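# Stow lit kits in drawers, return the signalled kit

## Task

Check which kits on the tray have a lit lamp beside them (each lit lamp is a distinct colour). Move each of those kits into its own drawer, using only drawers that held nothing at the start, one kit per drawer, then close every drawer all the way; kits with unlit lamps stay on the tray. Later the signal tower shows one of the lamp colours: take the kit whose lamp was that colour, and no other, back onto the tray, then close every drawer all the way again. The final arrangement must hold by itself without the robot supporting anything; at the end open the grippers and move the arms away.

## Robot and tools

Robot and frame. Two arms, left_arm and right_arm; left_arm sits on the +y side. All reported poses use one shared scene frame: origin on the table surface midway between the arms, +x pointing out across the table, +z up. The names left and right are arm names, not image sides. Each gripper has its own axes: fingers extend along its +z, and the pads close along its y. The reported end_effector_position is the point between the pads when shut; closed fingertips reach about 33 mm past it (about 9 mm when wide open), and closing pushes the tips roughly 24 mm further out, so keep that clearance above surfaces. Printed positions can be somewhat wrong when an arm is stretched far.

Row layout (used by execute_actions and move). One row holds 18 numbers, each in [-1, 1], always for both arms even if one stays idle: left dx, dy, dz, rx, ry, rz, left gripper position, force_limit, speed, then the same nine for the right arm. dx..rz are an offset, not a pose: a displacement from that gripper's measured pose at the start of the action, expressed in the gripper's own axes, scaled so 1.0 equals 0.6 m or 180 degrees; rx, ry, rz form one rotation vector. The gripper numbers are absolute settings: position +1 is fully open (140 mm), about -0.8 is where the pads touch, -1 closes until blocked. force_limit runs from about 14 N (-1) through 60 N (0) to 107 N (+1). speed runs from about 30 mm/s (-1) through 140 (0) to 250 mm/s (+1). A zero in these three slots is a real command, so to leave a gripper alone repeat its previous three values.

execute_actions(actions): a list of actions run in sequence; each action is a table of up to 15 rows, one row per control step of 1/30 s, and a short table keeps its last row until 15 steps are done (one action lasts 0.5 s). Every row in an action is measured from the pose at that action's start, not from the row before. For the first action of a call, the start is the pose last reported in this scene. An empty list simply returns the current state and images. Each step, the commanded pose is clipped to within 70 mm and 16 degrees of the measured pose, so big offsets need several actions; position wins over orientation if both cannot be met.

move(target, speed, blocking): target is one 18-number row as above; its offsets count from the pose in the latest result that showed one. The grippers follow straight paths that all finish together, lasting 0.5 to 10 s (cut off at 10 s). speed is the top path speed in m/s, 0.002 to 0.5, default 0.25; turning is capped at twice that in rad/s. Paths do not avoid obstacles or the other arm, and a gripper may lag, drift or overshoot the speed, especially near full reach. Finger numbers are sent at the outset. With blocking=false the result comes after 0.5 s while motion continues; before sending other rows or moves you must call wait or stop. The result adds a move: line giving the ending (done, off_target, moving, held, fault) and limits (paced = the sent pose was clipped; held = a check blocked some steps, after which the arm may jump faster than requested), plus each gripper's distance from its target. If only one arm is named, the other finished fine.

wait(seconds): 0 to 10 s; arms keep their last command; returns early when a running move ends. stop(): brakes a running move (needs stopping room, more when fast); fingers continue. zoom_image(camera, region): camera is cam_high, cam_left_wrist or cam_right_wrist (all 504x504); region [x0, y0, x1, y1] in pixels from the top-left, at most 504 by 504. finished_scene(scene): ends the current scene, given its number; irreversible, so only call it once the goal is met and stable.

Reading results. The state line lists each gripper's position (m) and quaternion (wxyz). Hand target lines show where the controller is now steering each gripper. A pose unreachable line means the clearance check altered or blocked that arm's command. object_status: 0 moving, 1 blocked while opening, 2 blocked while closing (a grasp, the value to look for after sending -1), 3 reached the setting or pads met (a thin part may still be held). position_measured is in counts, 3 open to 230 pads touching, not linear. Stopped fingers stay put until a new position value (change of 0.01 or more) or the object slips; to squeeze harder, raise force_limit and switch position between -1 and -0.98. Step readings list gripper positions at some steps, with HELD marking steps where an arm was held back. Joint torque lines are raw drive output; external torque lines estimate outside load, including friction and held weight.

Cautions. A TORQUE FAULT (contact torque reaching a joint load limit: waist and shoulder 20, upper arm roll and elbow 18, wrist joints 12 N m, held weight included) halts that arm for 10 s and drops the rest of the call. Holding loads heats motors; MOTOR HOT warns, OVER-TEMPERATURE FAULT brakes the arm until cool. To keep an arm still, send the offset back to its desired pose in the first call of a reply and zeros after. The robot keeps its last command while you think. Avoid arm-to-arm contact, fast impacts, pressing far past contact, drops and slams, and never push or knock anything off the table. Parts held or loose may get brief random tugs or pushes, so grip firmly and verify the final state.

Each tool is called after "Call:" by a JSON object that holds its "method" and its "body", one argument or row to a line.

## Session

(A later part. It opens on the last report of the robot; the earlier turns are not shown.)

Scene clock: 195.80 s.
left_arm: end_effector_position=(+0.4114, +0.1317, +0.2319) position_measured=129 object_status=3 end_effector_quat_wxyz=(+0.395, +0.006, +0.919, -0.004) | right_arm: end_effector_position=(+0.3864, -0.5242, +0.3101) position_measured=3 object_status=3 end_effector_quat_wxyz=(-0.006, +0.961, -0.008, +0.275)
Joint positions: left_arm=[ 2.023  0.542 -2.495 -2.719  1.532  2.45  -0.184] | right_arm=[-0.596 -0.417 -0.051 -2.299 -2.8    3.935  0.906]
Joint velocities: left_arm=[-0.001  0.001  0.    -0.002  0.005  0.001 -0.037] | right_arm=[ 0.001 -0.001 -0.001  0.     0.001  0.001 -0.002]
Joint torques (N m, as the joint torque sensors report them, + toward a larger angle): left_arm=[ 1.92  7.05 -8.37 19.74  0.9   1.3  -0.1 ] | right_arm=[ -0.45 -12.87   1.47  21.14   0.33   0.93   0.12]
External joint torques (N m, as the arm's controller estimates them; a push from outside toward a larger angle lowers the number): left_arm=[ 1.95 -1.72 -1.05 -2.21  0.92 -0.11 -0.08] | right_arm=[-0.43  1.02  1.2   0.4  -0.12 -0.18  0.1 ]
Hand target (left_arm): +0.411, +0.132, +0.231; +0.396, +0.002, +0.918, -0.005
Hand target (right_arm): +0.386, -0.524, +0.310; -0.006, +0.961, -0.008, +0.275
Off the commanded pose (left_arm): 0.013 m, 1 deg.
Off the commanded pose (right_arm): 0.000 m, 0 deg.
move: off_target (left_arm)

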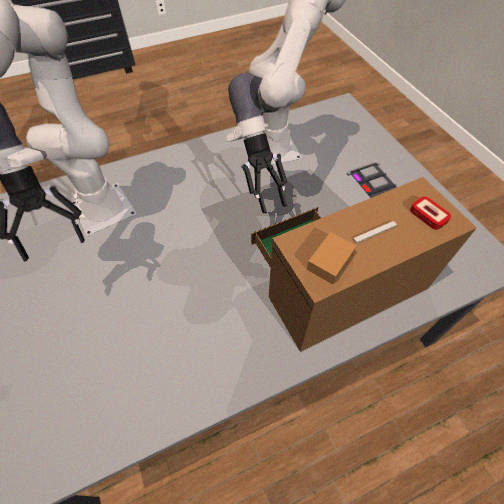

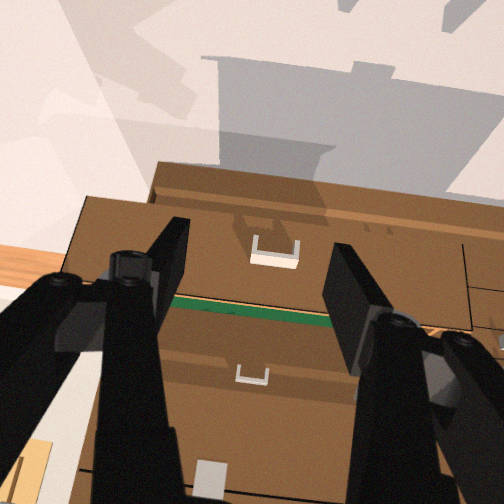

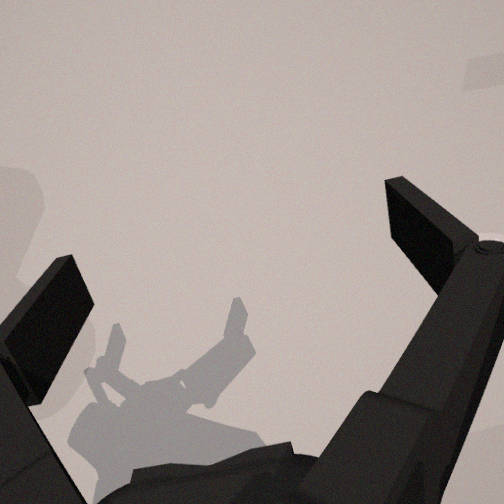

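Call:
{"method": "move", "body": {
  "target": [0.04,0.01,0.095,0,0,0,0,0,0,0,0,0,0,0,0,1,0,0],
  "speed": 0.08
}}

Call:
{"method": "move", "body": {
  "target": [-0.19,0,0.2,0,0,0,0,0,0,0,0,0,0,0,0,1,0,0],
  "speed": 0.07
}}

Scene clock: 200.77 s.
left_arm: end_effector_position=(+0.4347, +0.1369, +0.1726) position_measured=129 object_status=3 end_effector_quat_wxyz=(+0.393, +0.013, +0.919, -0.001) | right_arm: end_effector_position=(+0.3864, -0.5242, +0.3101) position_measured=3 object_status=3 end_effector_quat_wxyz=(-0.006, +0.961, -0.008, +0.275)
Joint positions: left_arm=[ 1.987  0.316 -2.362 -2.665  1.754  2.608 -0.405] | right_arm=[-0.596 -0.417 -0.051 -2.299 -2.8    3.935  0.906]
Joint velocities: left_arm=[ 0.    -0.     0.001  0.     0.009  0.004 -0.042] | right_arm=[ 0.002  0.001 -0.001 -0.003  0.001  0.    -0.001]
Joint torques (N m, as the joint torque sensors report them, + toward a larger angle): left_arm=[-0.88 10.08 -4.74 21.04  0.34  1.53 -0.17] | right_arm=[ -0.6  -13.14   1.56  21.     0.35   0.95   0.1 ]
External joint torques (N m, as the arm's controller estimates them; a push from outside toward a larger angle lowers the number): left_arm=[-0.95 -2.36  0.38  0.71  0.9   0.52 -0.15] | right_arm=[-0.61  0.79  1.24  0.25 -0.11 -0.16  0.09]
Hand target (left_arm): +0.435, +0.135, +0.173; +0.394, +0.008, +0.919, -0.005
Hand target (right_arm): +0.386, -0.524, +0.310; -0.006, +0.961, -0.008, +0.275
Off the commanded pose (left_arm): 0.003 m, 1 deg.
Off the commanded pose (right_arm): 0.000 m, 0 deg.
move: done

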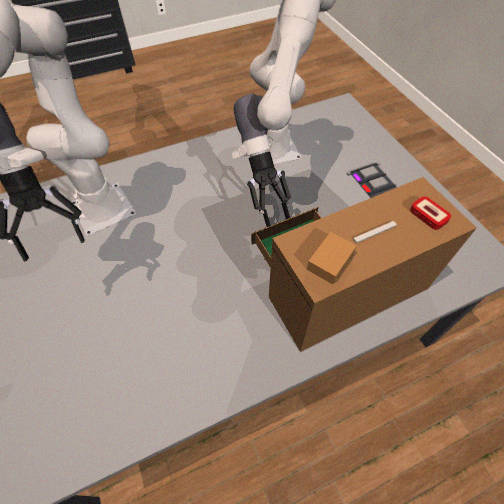

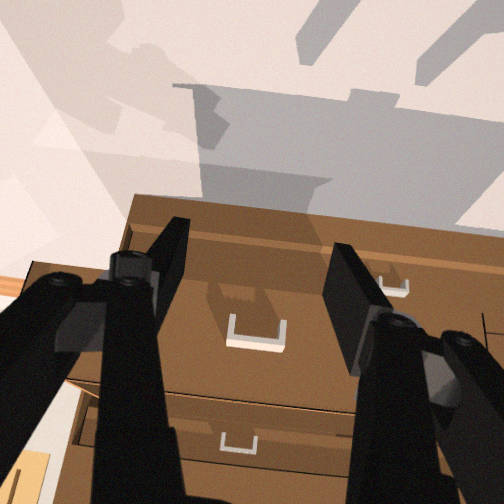

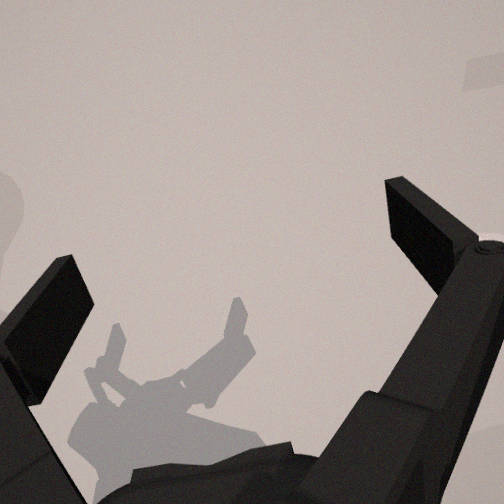

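Scene clock: 203.57 s.
left_arm: end_effector_position=(+0.5953, +0.1344, +0.1618) position_measured=129 object_status=3 end_effector_quat_wxyz=(+0.389, +0.006, +0.921, -0.001) | right_arm: end_effector_position=(+0.3864, -0.5242, +0.3101) position_measured=3 object_status=3 end_effector_quat_wxyz=(-0.006, +0.961, -0.008, +0.275)
Joint positions: left_arm=[ 2.132 -0.299 -2.262 -2.185  1.545  3.109 -0.326] | right_arm=[-0.596 -0.417 -0.051 -2.299 -2.8    3.935  0.906]
Joint velocities: left_arm=[ 0.015 -0.    -0.018  0.    -0.054  0.003  0.081] | right_arm=[ 0.001 -0.001  0.    -0.001  0.    -0.     0.   ]
Joint torques (N m, as the joint torque sensors report them, + toward a larger angle): left_arm=[ 1.94 25.94  5.33 20.97 -3.02  1.8   0.35] | right_arm=[ -0.46 -12.96   1.07  20.87   0.38   0.97   0.12]
External joint torques (N m, as the arm's controller estimates them; a push from outside toward a larger angle lowers the number): left_arm=[ 1.99 -2.33 -1.24  0.32 -1.19  0.61  0.37] | right_arm=[-0.5   1.05  0.72  0.08 -0.09 -0.15  0.11]
Hand target (left_arm): +0.596, +0.131, +0.163; +0.389, +0.016, +0.921, -0.000
Hand target (right_arm): +0.386, -0.524, +0.310; -0.006, +0.961, -0.008, +0.275
Off the commanded pose (left_arm): 0.012 m, 1 deg.
Off the commanded pose (right_arm): 0.000 m, 0 deg.
move: off_target (left_arm)

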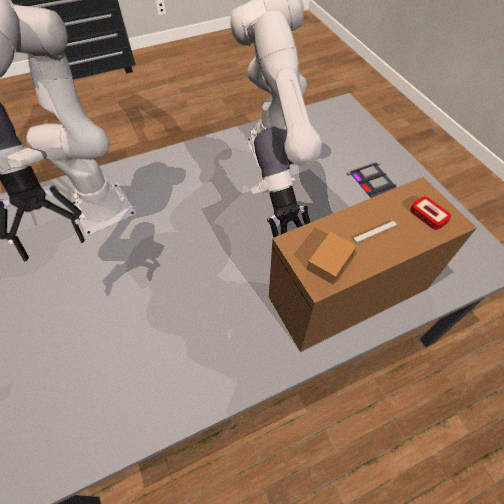

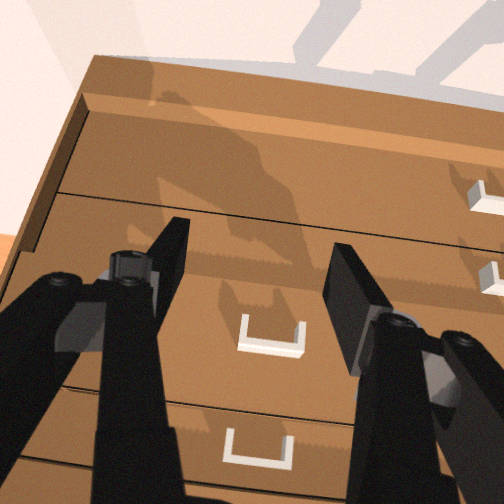

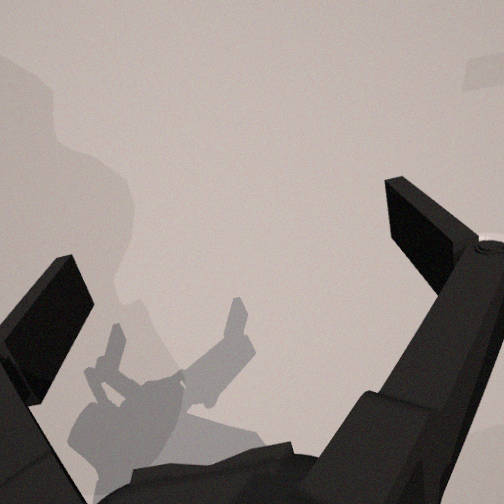

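Call:
{"method": "move", "body": {
  "target": [-0.034,0.006,0.014,0,0,0,0,0,0,0,0,0,0,0,0,1,0,0],
  "speed": 0.03
}}

Scene clock: 206.07 s.
left_arm: end_effector_position=(+0.6097, +0.1355, +0.1657) position_measured=129 object_status=3 end_effector_quat_wxyz=(+0.387, -0.001, +0.922, -0.007) | right_arm: end_effector_position=(+0.3864, -0.5242, +0.3101) position_measured=3 object_status=3 end_effector_quat_wxyz=(-0.006, +0.961, -0.008, +0.275)
Joint positions: left_arm=[ 2.195 -0.316 -2.307 -2.162  1.437  3.128 -0.227] | right_arm=[-0.596 -0.417 -0.051 -2.299 -2.8    3.935  0.906]
Joint velocities: left_arm=[ 0.04   0.006 -0.036 -0.    -0.048 -0.     0.073] | right_arm=[-0.003  0.001  0.    -0.    -0.002 -0.001  0.002]
Joint torques (N m, as the joint torque sensors report them, + toward a larger angle): left_arm=[ 3.38 27.37  6.37 25.14 -3.39  0.82  0.62] | right_arm=[ -0.26 -13.23   1.3   21.15   0.33   0.95   0.11]
External joint torques (N m, as the arm's controller estimates them; a push from outside toward a larger angle lowers the number): left_arm=[ 3.43 -2.45 -0.34  4.35 -1.53 -0.56  0.63] | right_arm=[-0.21  0.56  1.06  0.46 -0.11 -0.15  0.1 ]
Hand target (left_arm): +0.615, +0.138, +0.170; +0.390, +0.006, +0.921, -0.001
Hand target (right_arm): +0.386, -0.524, +0.310; -0.006, +0.961, -0.008, +0.275
Off the commanded pose (left_arm): 0.008 m, 1 deg.
Off the commanded pose (right_arm): 0.000 m, 0 deg.
move: off_target (left_arm)

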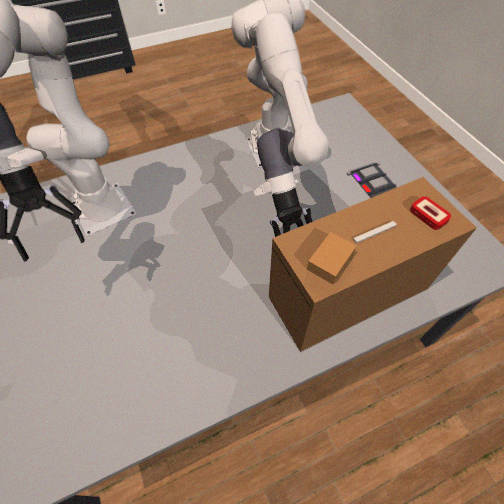

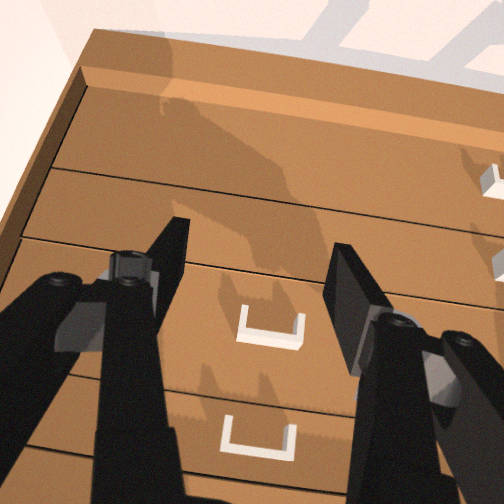

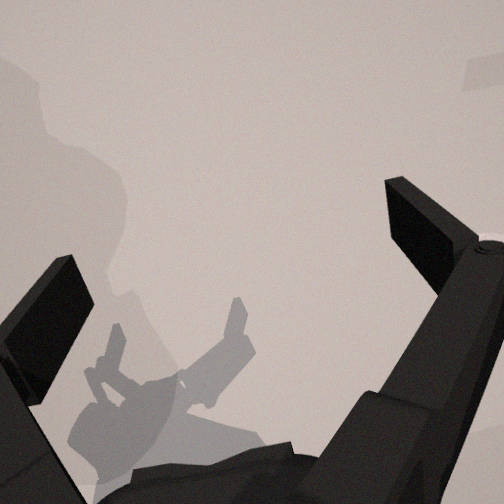

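Call:
{"method": "move", "body": {
  "target": [0.058,0,-0.06,0,0.055,0,0,0,0,0,0,0,0,0,0,1,0,0],
  "speed": 0.1
}}

Call:
{"method": "move", "body": {
  "target": [0,0.21,0,0,0,0,0,0,0,0,0,0,0,0,0,1,0,0],
  "speed": 0.15
}}

Scene clock: 217.97 s.
left_arm: end_effector_position=(+0.5593, +0.1345, +0.1677) position_measured=129 object_status=3 end_effector_quat_wxyz=(+0.307, -0.007, +0.952, -0.009) | right_arm: end_effector_position=(+0.3864, -0.5242, +0.3101) position_measured=3 object_status=3 end_effector_quat_wxyz=(-0.006, +0.961, -0.008, +0.275)
Joint positions: left_arm=[ 2.416 -0.11  -2.625 -2.328  0.858  2.953  0.389] | right_arm=[-0.596 -0.417 -0.051 -2.299 -2.8    3.935  0.906]
Joint velocities: left_arm=[ 0.012  0.001 -0.013 -0.001 -0.028 -0.006  0.063] | right_arm=[-0.001 -0.001 -0.002 -0.001 -0.    -0.    -0.002]
Joint torques (N m, as the joint torque sensors report them, + toward a larger angle): left_arm=[ 1.77 28.4  -0.2  20.86 -1.81  2.11  0.28] | right_arm=[ -0.5  -12.9    1.33  21.11   0.36   0.96   0.14]
External joint torques (N m, as the arm's controller estimates them; a push from outside toward a larger angle lowers the number): left_arm=[ 1.76 -0.86 -1.78 -0.71 -1.05 -0.48  0.29] | right_arm=[-0.44  1.01  1.1   0.37 -0.09 -0.15  0.12]
Hand target (left_arm): +0.560, +0.136, +0.168; +0.306, -0.000, +0.952, -0.006
Hand target (right_arm): +0.386, -0.524, +0.310; -0.006, +0.961, -0.008, +0.275
Off the commanded pose (left_arm): 0.002 m, 1 deg.
Off the commanded pose (right_arm): 0.000 m, 0 deg.
move: done

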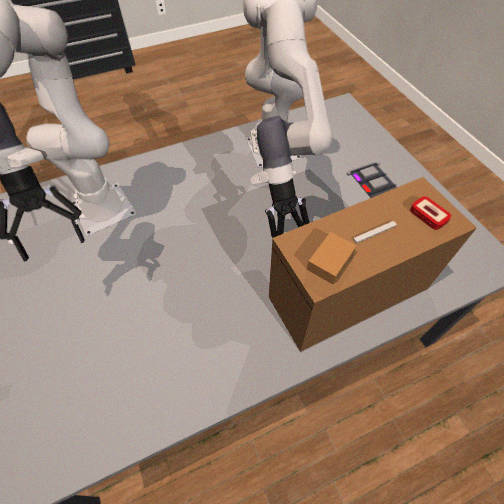

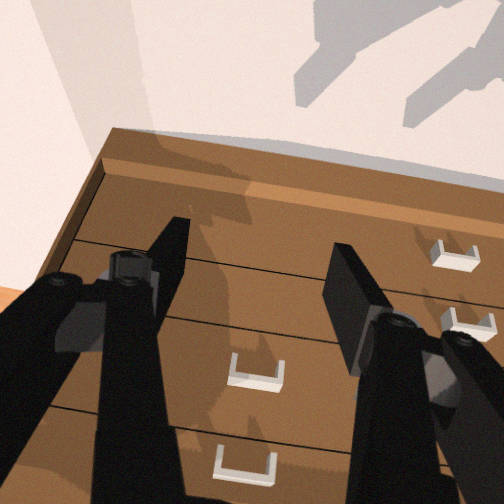

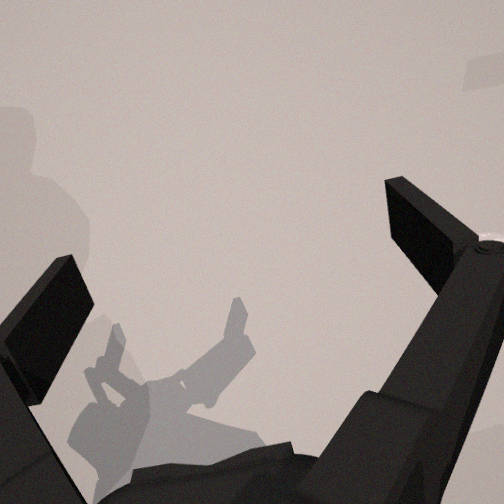

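Scene clock: 219.40 s.
left_arm: end_effector_position=(+0.5585, +0.2621, +0.1635) position_measured=129 object_status=3 end_effector_quat_wxyz=(+0.308, -0.017, +0.951, -0.007) | right_arm: end_effector_position=(+0.3864, -0.5242, +0.3101) position_measured=3 object_status=3 end_effector_quat_wxyz=(-0.006, +0.961, -0.008, +0.275)
Joint positions: left_arm=[ 2.573 -0.026 -2.52  -2.469  0.887  3.101  0.572] | right_arm=[-0.596 -0.417 -0.051 -2.299 -2.8    3.935  0.906]
Joint velocities: left_arm=[ 0.009  0.005 -0.015 -0.007 -0.08   0.006  0.107] | right_arm=[ 0.001 -0.    -0.001  0.001  0.    -0.001  0.001]
Joint torques (N m, as the joint torque sensors report them, + toward a larger angle): left_arm=[ 2.69 23.85 -1.07 18.08 -1.96  3.21  0.32] | right_arm=[ -0.41 -13.21   1.48  20.83   0.35   0.96   0.12]
External joint torques (N m, as the arm's controller estimates them; a push from outside toward a larger angle lowers the number): left_arm=[ 2.69 -0.63 -1.48 -2.62 -1.13  0.39  0.34] | right_arm=[-0.37  0.7   1.24  0.03 -0.11 -0.14  0.11]
Hand target (left_arm): +0.558, +0.262, +0.164; +0.308, -0.006, +0.951, -0.006
Hand target (right_arm): +0.386, -0.524, +0.310; -0.006, +0.961, -0.008, +0.275
Off the commanded pose (left_arm): 0.002 m, 1 deg.
Off the commanded pose (right_arm): 0.000 m, 0 deg.
move: done

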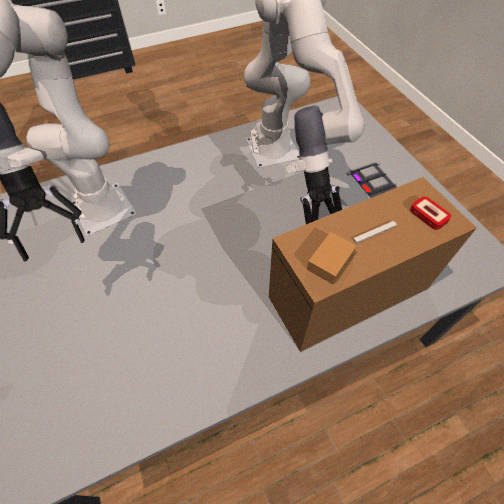

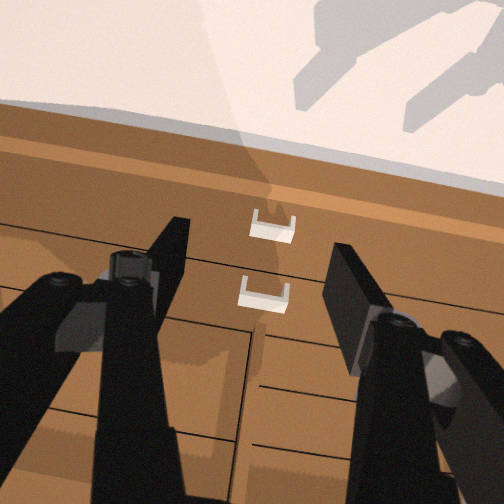

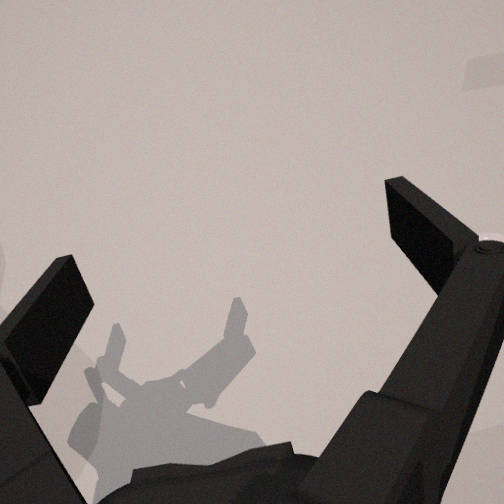

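Call:
{"method": "move", "body": {
  "target": [0.147,0.77,-0.393,0,0.2,0,0,0,0,0,0,0,0,0,0,1,0,0]
}}

Scene clock: 227.77 s.
left_arm: end_effector_position=(+0.3292, +0.7295, +0.2910) position_measured=129 object_status=3 end_effector_quat_wxyz=(-0.003, -0.029, +1.000, -0.008) | right_arm: end_effector_position=(+0.3864, -0.5242, +0.3101) position_measured=3 object_status=3 end_effector_quat_wxyz=(-0.006, +0.961, -0.008, +0.275)
Joint positions: left_arm=[ 2.454  0.611 -1.839 -1.948  0.581  1.72   1.833] | right_arm=[-0.596 -0.417 -0.051 -2.299 -2.8    3.935  0.906]
Joint velocities: left_arm=[ 0.    -0.001  0.002 -0.001  0.001 -0.006  0.029] | right_arm=[ 0.002 -0.001  0.     0.001  0.001 -0.    -0.001]
Joint torques (N m, as the joint torque sensors report them, + toward a larger angle): left_arm=[ -1.2  -11.61 -17.31  22.09   1.61   1.85   0.2 ] | right_arm=[ -0.57 -12.98   1.54  21.19   0.39   0.96   0.1 ]
External joint torques (N m, as the arm's controller estimates them; a push from outside toward a larger angle lowers the number): left_arm=[-1.29  0.26  0.33  1.86  0.81 -0.52  0.2 ] | right_arm=[-0.61  0.99  1.19  0.37 -0.09 -0.15  0.09]
Hand target (left_arm): +0.328, +0.731, +0.291; -0.005, -0.023, +1.000, -0.007
Hand target (right_arm): +0.386, -0.524, +0.310; -0.006, +0.961, -0.008, +0.275
Off the commanded pose (left_arm): 0.010 m, 2 deg.
Off the commanded pose (right_arm): 0.000 m, 0 deg.
move: off_target (left_arm)

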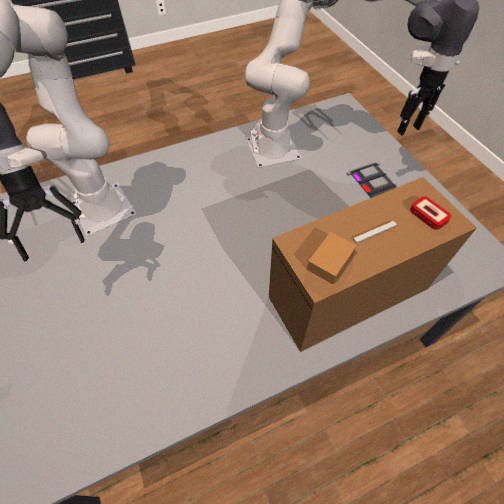

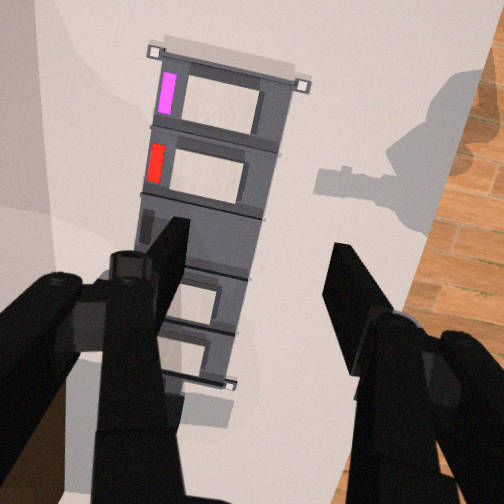

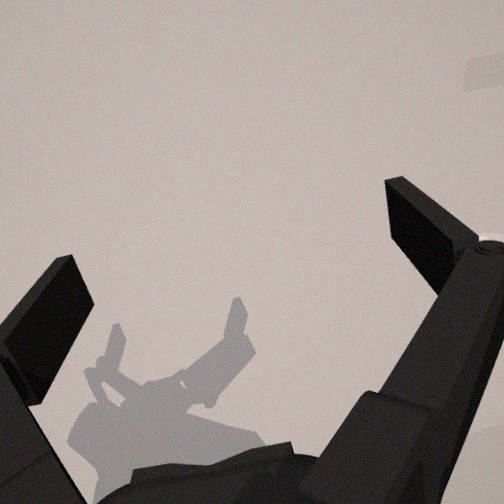

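Call:
{"method": "move", "body": {
  "target": [-0.42,0.08,0,0,0,0.017,0,0,0,0,0,0,0,0,0,1,0,0]
}}

Call:
{"method": "move", "body": {
  "target": [0.1,-0.72,-0.05,0,0.14,0,0,0,0,0,0,0,0,0,0,1,0,0]
}}

Scene clock: 232.17 s.
left_arm: end_effector_position=(+0.5729, +0.7905, +0.2749) position_measured=129 object_status=3 end_effector_quat_wxyz=(+0.004, -0.015, +1.000, -0.006) | right_arm: end_effector_position=(+0.3864, -0.5242, +0.3101) position_measured=3 object_status=3 end_effector_quat_wxyz=(-0.006, +0.961, -0.008, +0.275)
Joint positions: left_arm=[ 0.989  1.036 -0.966 -0.49   0.798  1.352  1.985] | right_arm=[-0.596 -0.417 -0.051 -2.299 -2.8    3.935  0.906]
Joint velocities: left_arm=[-0.005 -0.001  0.022  0.002 -0.015 -0.003  0.026] | right_arm=[-0.     0.    -0.001 -0.    -0.001 -0.     0.   ]
Joint torques (N m, as the joint torque sensors report them, + toward a larger angle): left_arm=[ -0.38 -51.82  -9.12  15.87  -0.38   2.03   0.24] | right_arm=[ -0.31 -12.87   1.17  20.99   0.37   0.98   0.11]
External joint torques (N m, as the arm's controller estimates them; a push from outside toward a larger angle lowers the number): left_arm=[-0.53  2.63 -0.11  1.3  -1.18 -0.41  0.24] | right_arm=[-0.26  1.05  0.92  0.2  -0.08 -0.13  0.09]
Hand target (left_arm): +0.573, +0.788, +0.275; +0.003, -0.009, +1.000, -0.008
Hand target (right_arm): +0.386, -0.524, +0.310; -0.006, +0.961, -0.008, +0.275
Off the commanded pose (left_arm): 0.014 m, 2 deg.
Off the commanded pose (right_arm): 0.000 m, 0 deg.
elbow stopped short (left arm): the move would have taken joint 4 (elbow) straighter than the controller allows; a more bent joint 4 avoids this.
move: off_target (left_arm)

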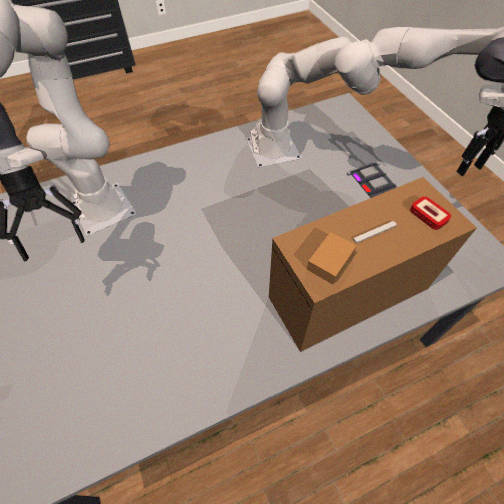

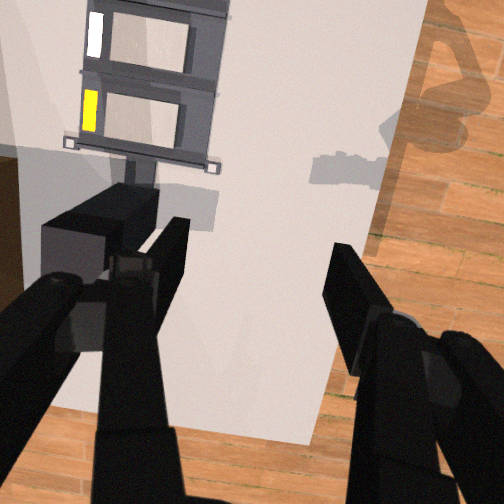

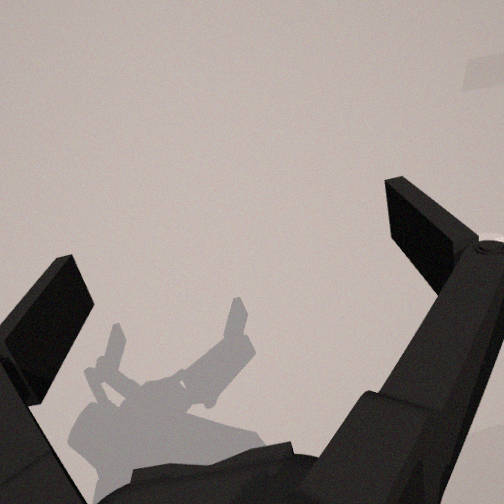

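Scene clock: 234.70 s.
left_arm: end_effector_position=(+0.5229, +0.3592, +0.3113) position_measured=129 object_status=3 end_effector_quat_wxyz=(-0.209, -0.005, +0.978, -0.003) | right_arm: end_effector_position=(+0.3864, -0.5242, +0.3101) position_measured=3 object_status=3 end_effector_quat_wxyz=(-0.006, +0.961, -0.008, +0.275)
Joint positions: left_arm=[ 0.622  0.772 -0.967 -0.929  0.497  1.053  1.287] | right_arm=[-0.596 -0.417 -0.051 -2.299 -2.8    3.935  0.906]
Joint velocities: left_arm=[-0.004  0.    -0.     0.004 -0.003 -0.013 -0.031] | right_arm=[-0.     0.001  0.    -0.     0.     0.    -0.001]
Joint torques (N m, as the joint torque sensors report them, + toward a larger angle): left_arm=[ -0.54 -43.7  -12.3   18.45  -0.84   0.69  -0.14] | right_arm=[ -0.52 -13.06   1.43  20.97   0.36   0.99   0.16]
External joint torques (N m, as the arm's controller estimates them; a push from outside toward a larger angle lowers the number): left_arm=[-0.58  2.51  0.17  0.89 -1.25 -0.57 -0.15] | right_arm=[-0.53  0.81  1.12  0.24 -0.1  -0.12  0.15]
Hand target (left_arm): +0.522, +0.358, +0.311; -0.212, -0.010, +0.977, -0.003
Hand target (right_arm): +0.386, -0.524, +0.310; -0.006, +0.961, -0.008, +0.275
Off the commanded pose (left_arm): 0.004 m, 1 deg.
Off the commanded pose (right_arm): 0.000 m, 0 deg.
move: off_target (left_arm)

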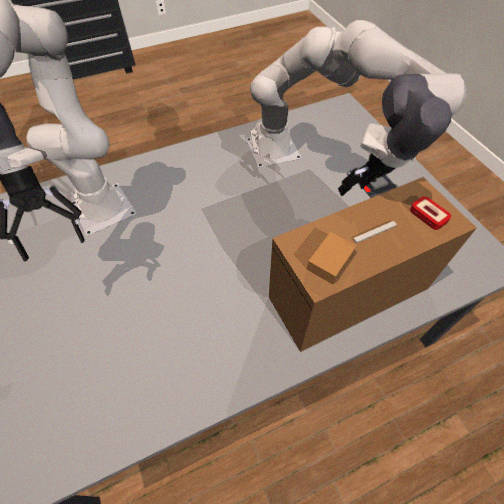

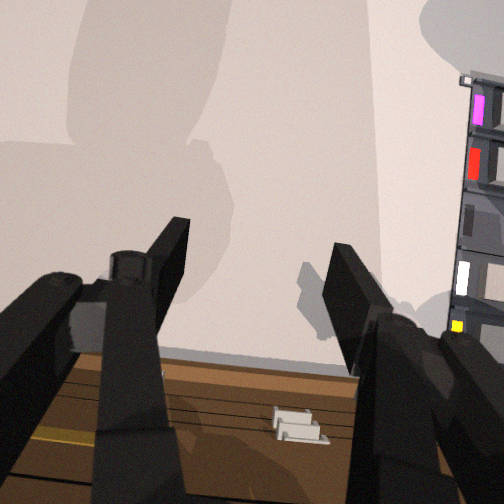

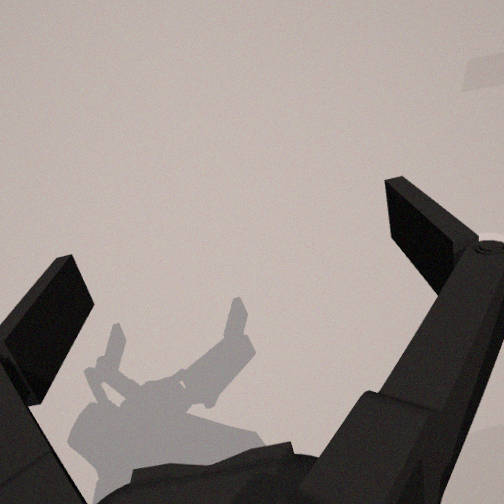

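Call:
{"method": "move", "body": {
  "target": [-0.138,0.043,0.158,0,-0.356,0,0,0,0,0,0,0,0,0,0,1,0,0]
}}

Scene clock: 240.43 s.
left_arm: end_effector_position=(+0.5652, +0.3761, +0.1988) position_measured=129 object_status=3 end_effector_quat_wxyz=(+0.345, +0.011, +0.938, -0.004) | right_arm: end_effector_position=(+0.3864, -0.5242, +0.3101) position_measured=3 object_status=3 end_effector_quat_wxyz=(-0.006, +0.961, -0.008, +0.275)
Joint positions: left_arm=[ 2.307  0.099 -2.009 -2.54   0.804  3.211  0.968] | right_arm=[-0.596 -0.417 -0.051 -2.299 -2.8    3.935  0.906]
Joint velocities: left_arm=[ 0.097 -0.019 -0.094 -0.001  0.023  0.025 -0.063] | right_arm=[-0.001  0.001 -0.001  0.     0.    -0.     0.   ]
Joint torques (N m, as the joint torque sensors report them, + toward a larger angle): left_arm=[ 2.18  7.8  -3.56 18.18  0.44  3.57 -0.07] | right_arm=[ -0.68 -12.97   1.25  20.92   0.35   0.96   0.13]
External joint torques (N m, as the arm's controller estimates them; a push from outside toward a larger angle lowers the number): left_arm=[ 2.2  -3.05 -1.17 -2.35  1.04  0.42 -0.06] | right_arm=[-0.59  0.93  1.06  0.17 -0.1  -0.15  0.11]
Hand target (left_arm): +0.565, +0.375, +0.198; +0.346, +0.005, +0.938, -0.007
Hand target (right_arm): +0.386, -0.524, +0.310; -0.006, +0.961, -0.008, +0.275
Off the commanded pose (left_arm): 0.013 m, 2 deg.
Off the commanded pose (right_arm): 0.000 m, 0 deg.
move: off_target (left_arm)

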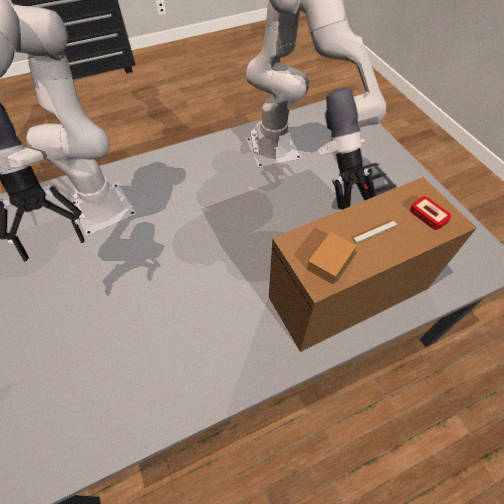

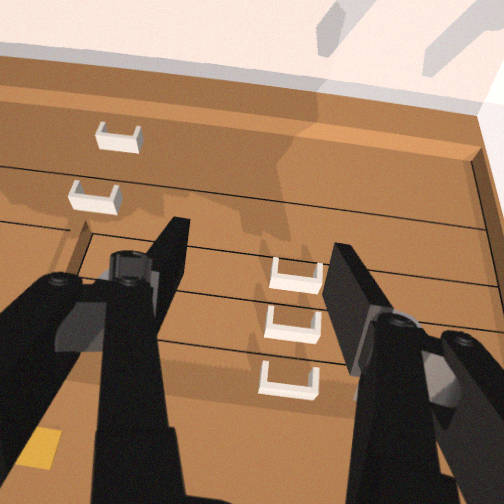

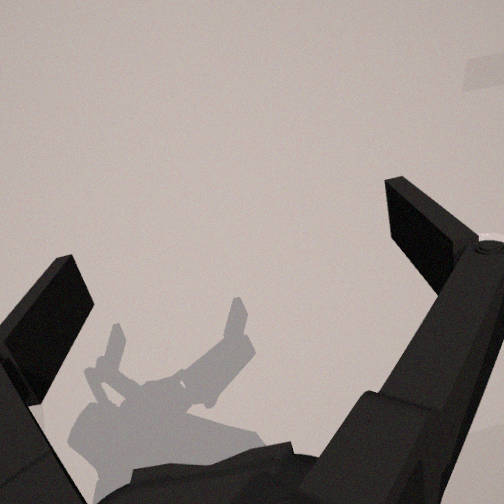

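Call:
{"method": "move", "body": {
  "target": [-0.005,0.027,0.058,0,0,0,0,0,0,0,0,0,0,0,0,1,0,0],
  "speed": 0.06
}}

Scene clock: 250.50 s.
left_arm: end_effector_position=(+0.5889, +0.3918, +0.1723) position_measured=129 object_status=3 end_effector_quat_wxyz=(+0.356, +0.009, +0.934, +0.019) | right_arm: end_effector_position=(+0.3864, -0.5242, +0.3101) position_measured=3 object_status=3 end_effector_quat_wxyz=(-0.006, +0.961, -0.008, +0.275)
Joint positions: left_arm=[ 2.745 -0.101 -2.429 -2.494  0.724  3.353  0.978] | right_arm=[-0.596 -0.417 -0.051 -2.299 -2.8    3.935  0.906]
Joint velocities: left_arm=[ 0.064  0.    -0.05   0.013  0.104  0.008 -0.068] | right_arm=[0.001 0.    0.    0.001 0.    0.    0.001]
Joint torques (N m, as the joint torque sensors report them, + toward a larger angle): left_arm=[ 2.   21.99 -0.03 19.75  0.14  3.43 -0.07] | right_arm=[ -0.49 -12.84   1.52  21.09   0.37   0.94   0.06]
External joint torques (N m, as the arm's controller estimates them; a push from outside toward a larger angle lowers the number): left_arm=[ 2.1  -2.23 -1.74  0.23  1.06  0.33 -0.06] | right_arm=[-0.54  1.07  1.16  0.29 -0.1  -0.17  0.05]
Hand target (left_arm): +0.590, +0.390, +0.175; +0.359, +0.006, +0.933, +0.015
Hand target (right_arm): +0.386, -0.524, +0.310; -0.006, +0.961, -0.008, +0.275
Off the commanded pose (left_arm): 0.003 m, 3 deg.
Off the commanded pose (right_arm): 0.000 m, 0 deg.
joint sent to its limit (left arm) — the command would take joint 1 (waist) past its upper limit, so that joint was sent only as far as its limit.
move: off_target (left_arm)

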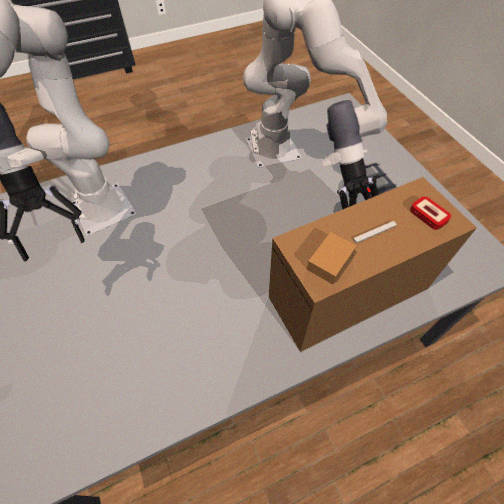

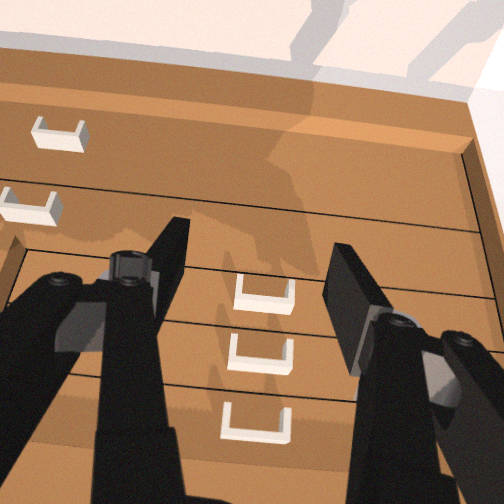

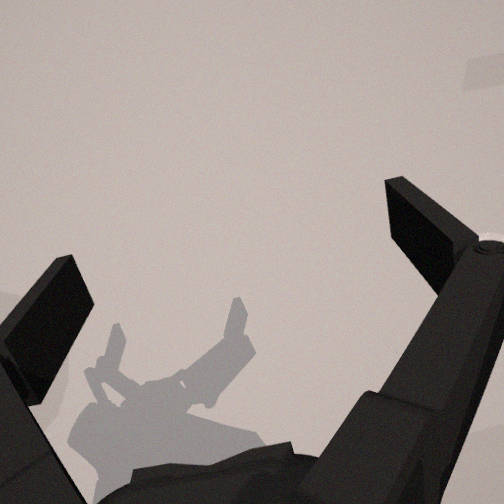

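Call:
{"method": "move", "body": {
  "target": [-0.03,0.008,-0.03,0,0.076,0.012,0,0,0,0,0,0,0,0,0,1,0,0],
  "speed": 0.06
}}

Scene clock: 276.73 s.
left_arm: end_effector_position=(+0.5901, +0.3950, +0.2002) position_measured=129 object_status=3 end_effector_quat_wxyz=(+0.244, +0.018, +0.969, +0.026) | right_arm: end_effector_position=(+0.3864, -0.5242, +0.3101) position_measured=3 object_status=3 end_effector_quat_wxyz=(-0.006, +0.961, -0.008, +0.275)
Joint positions: left_arm=[ 2.75  -0.01  -2.576 -2.337  0.058  2.84   1.595] | right_arm=[-0.596 -0.417 -0.051 -2.299 -2.8    3.935  0.906]
Joint velocities: left_arm=[-0.    -0.001 -0.001 -0.001 -0.016 -0.003  0.049] | right_arm=[ 0.001  0.001 -0.    -0.    -0.    -0.001  0.001]
Joint torques (N m, as the joint torque sensors report them, + toward a larger angle): left_arm=[ 0.87 21.74 -0.24 23.5  -0.79  2.69  0.21] | right_arm=[ -0.35 -13.     1.46  21.02   0.34   0.95   0.13]
External joint torques (N m, as the arm's controller estimates them; a push from outside toward a larger angle lowers the number): left_arm=[ 0.97 -3.52 -0.32  0.98 -1.31 -0.59  0.22] | right_arm=[-0.37  0.84  1.13  0.26 -0.12 -0.15  0.11]
Hand target (left_arm): +0.590, +0.396, +0.200; +0.243, +0.024, +0.969, +0.027
Hand target (right_arm): +0.386, -0.524, +0.310; -0.006, +0.961, -0.008, +0.275
Off the commanded pose (left_arm): 0.002 m, 1 deg.
Off the commanded pose (right_arm): 0.000 m, 0 deg.
move: done

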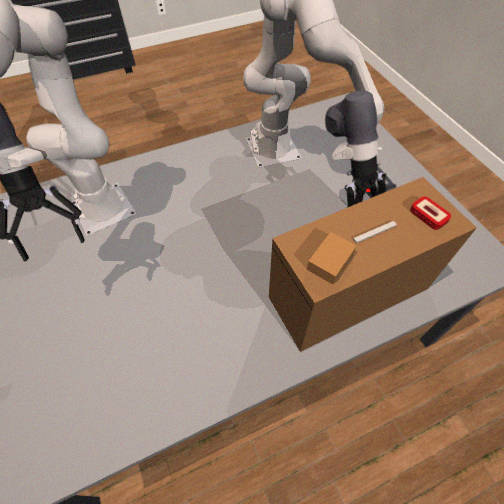

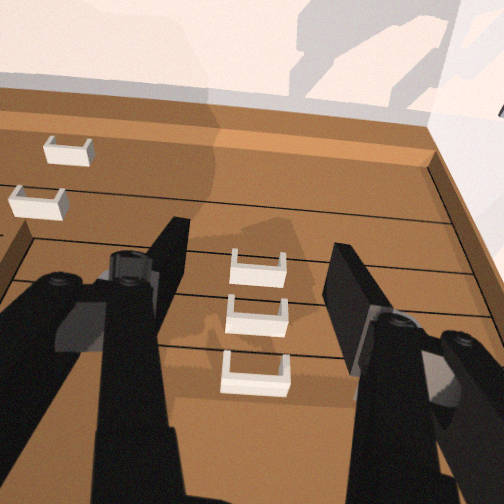

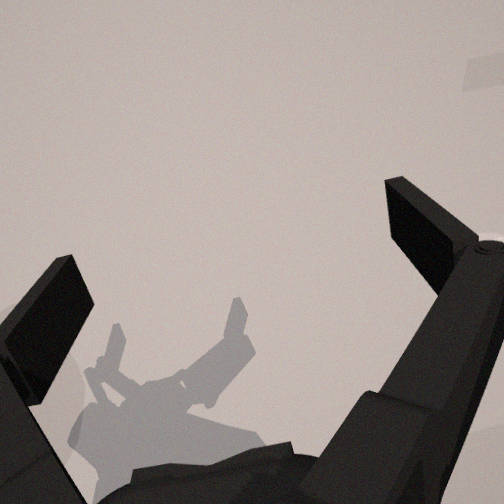

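Call:
{"method": "move", "body": {
  "target": [-0.015,0,0.04,0.013,0,-0.015,0,0,0,0,0,0,0,0,0,1,0,0],
  "speed": 0.04
}}

Call:
{"method": "move", "body": {
  "target": [0,0,0,0,0,0,-1,0.3,-0.6,0,0,0,0,0,0,1,0,0]
}}

Scene clock: 282.83 s.
left_arm: end_effector_position=(+0.6059, +0.3938, +0.1812) position_measured=129 object_status=3 end_effector_quat_wxyz=(+0.240, -0.012, +0.971, -0.004) | right_arm: end_effector_position=(+0.3864, -0.5242, +0.3101) position_measured=3 object_status=3 end_effector_quat_wxyz=(-0.006, +0.961, -0.008, +0.275)
Joint positions: left_arm=[ 2.751 -0.103 -2.584 -2.282 -0.221  2.847  1.758] | right_arm=[-0.596 -0.417 -0.051 -2.299 -2.8    3.935  0.906]
Joint velocities: left_arm=[ 0.002 -0.001 -0.002  0.006 -0.07  -0.008  0.093] | right_arm=[ 0.002 -0.     0.     0.001  0.    -0.    -0.001]
Joint torques (N m, as the joint torque sensors report them, + toward a larger angle): left_arm=[ 0.97 21.6   0.15 24.29 -0.26  4.13  0.47] | right_arm=[ -0.32 -12.97   1.13  21.01   0.36   0.97   0.13]
External joint torques (N m, as the arm's controller estimates them; a push from outside toward a larger angle lowers the number): left_arm=[ 1.2  -6.09 -1.44  2.22 -1.05  0.88  0.46] | right_arm=[-0.38  1.02  0.76  0.21 -0.11 -0.14  0.12]
Hand target (left_arm): +0.609, +0.394, +0.183; +0.243, +0.000, +0.970, -0.001
Hand target (right_arm): +0.386, -0.524, +0.310; -0.006, +0.961, -0.008, +0.275
Off the commanded pose (left_arm): 0.004 m, 2 deg.
Off the commanded pose (right_arm): 0.000 m, 0 deg.
joint sent to its limit (left arm) — the command would take joint 1 (waist) past its upper limit, so that joint was sent only as far as its limit.
move: off_target (left_arm)

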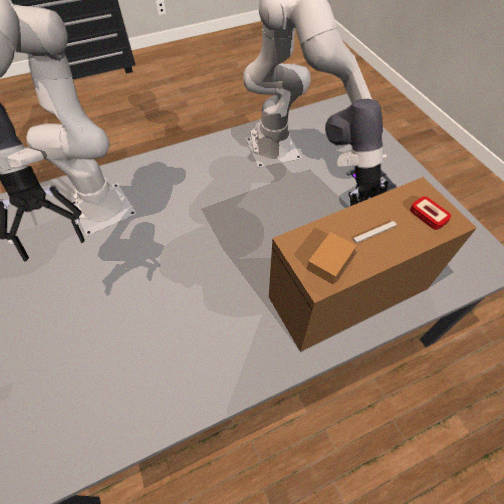

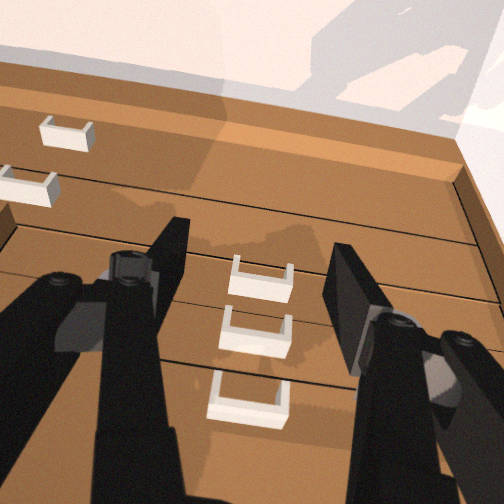

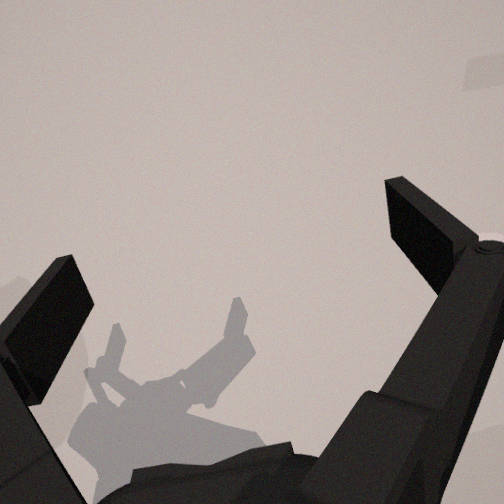

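Scene clock: 283.60 s.
left_arm: end_effector_position=(+0.6039, +0.3962, +0.1795) position_measured=194 object_status=2 end_effector_quat_wxyz=(+0.237, -0.014, +0.971, -0.004) | right_arm: end_effector_position=(+0.3864, -0.5242, +0.3101) position_measured=3 object_status=3 end_effector_quat_wxyz=(-0.006, +0.961, -0.008, +0.275)
Joint positions: left_arm=[ 2.752 -0.102 -2.581 -2.284 -0.221  2.842  1.758] | right_arm=[-0.596 -0.417 -0.051 -2.299 -2.8    3.935  0.906]
Joint velocities: left_arm=[-0.002  0.001  0.001 -0.    -0.001  0.     0.002] | right_arm=[ 0.     0.     0.    -0.002  0.001  0.     0.001]
Joint torques (N m, as the joint torque sensors report them, + toward a larger angle): left_arm=[-1.73 24.93 -0.12 21.4   0.69  3.91 -0.04] | right_arm=[ -0.52 -12.86   1.46  20.94   0.36   0.92   0.11]
External joint torques (N m, as the arm's controller estimates them; a push from outside toward a larger angle lowers the number): left_arm=[-1.75 -2.63 -1.92 -0.6  -0.05  0.67 -0.02] | right_arm=[-0.53  0.97  1.14  0.23 -0.1  -0.18  0.1 ]
Hand target (left_arm): +0.606, +0.394, +0.181; +0.240, -0.012, +0.971, -0.004
Hand target (right_arm): +0.386, -0.524, +0.310; -0.006, +0.961, -0.008, +0.275
Off the commanded pose (left_arm): 0.004 m, 0 deg.
Off the commanded pose (right_arm): 0.000 m, 0 deg.
move: off_target (left_arm)

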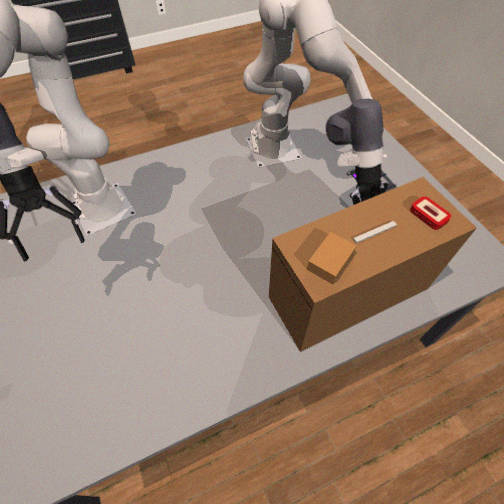

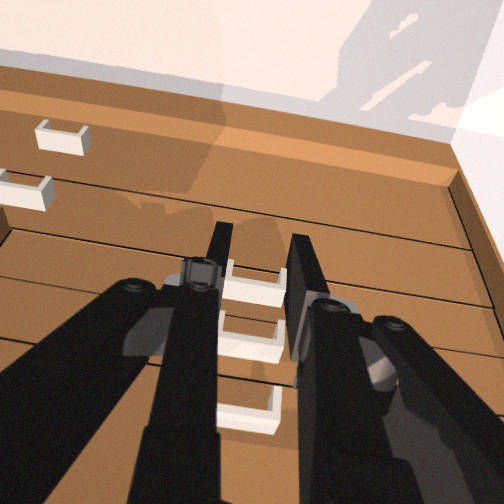

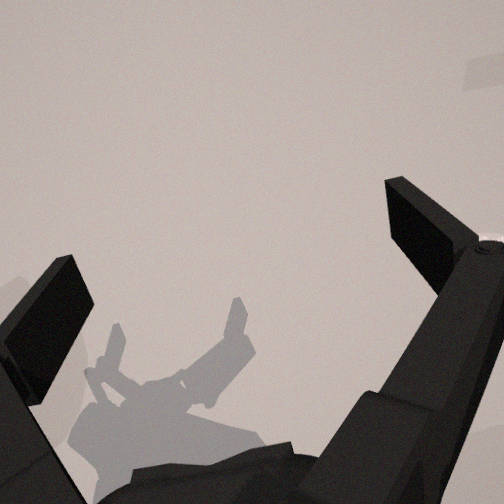

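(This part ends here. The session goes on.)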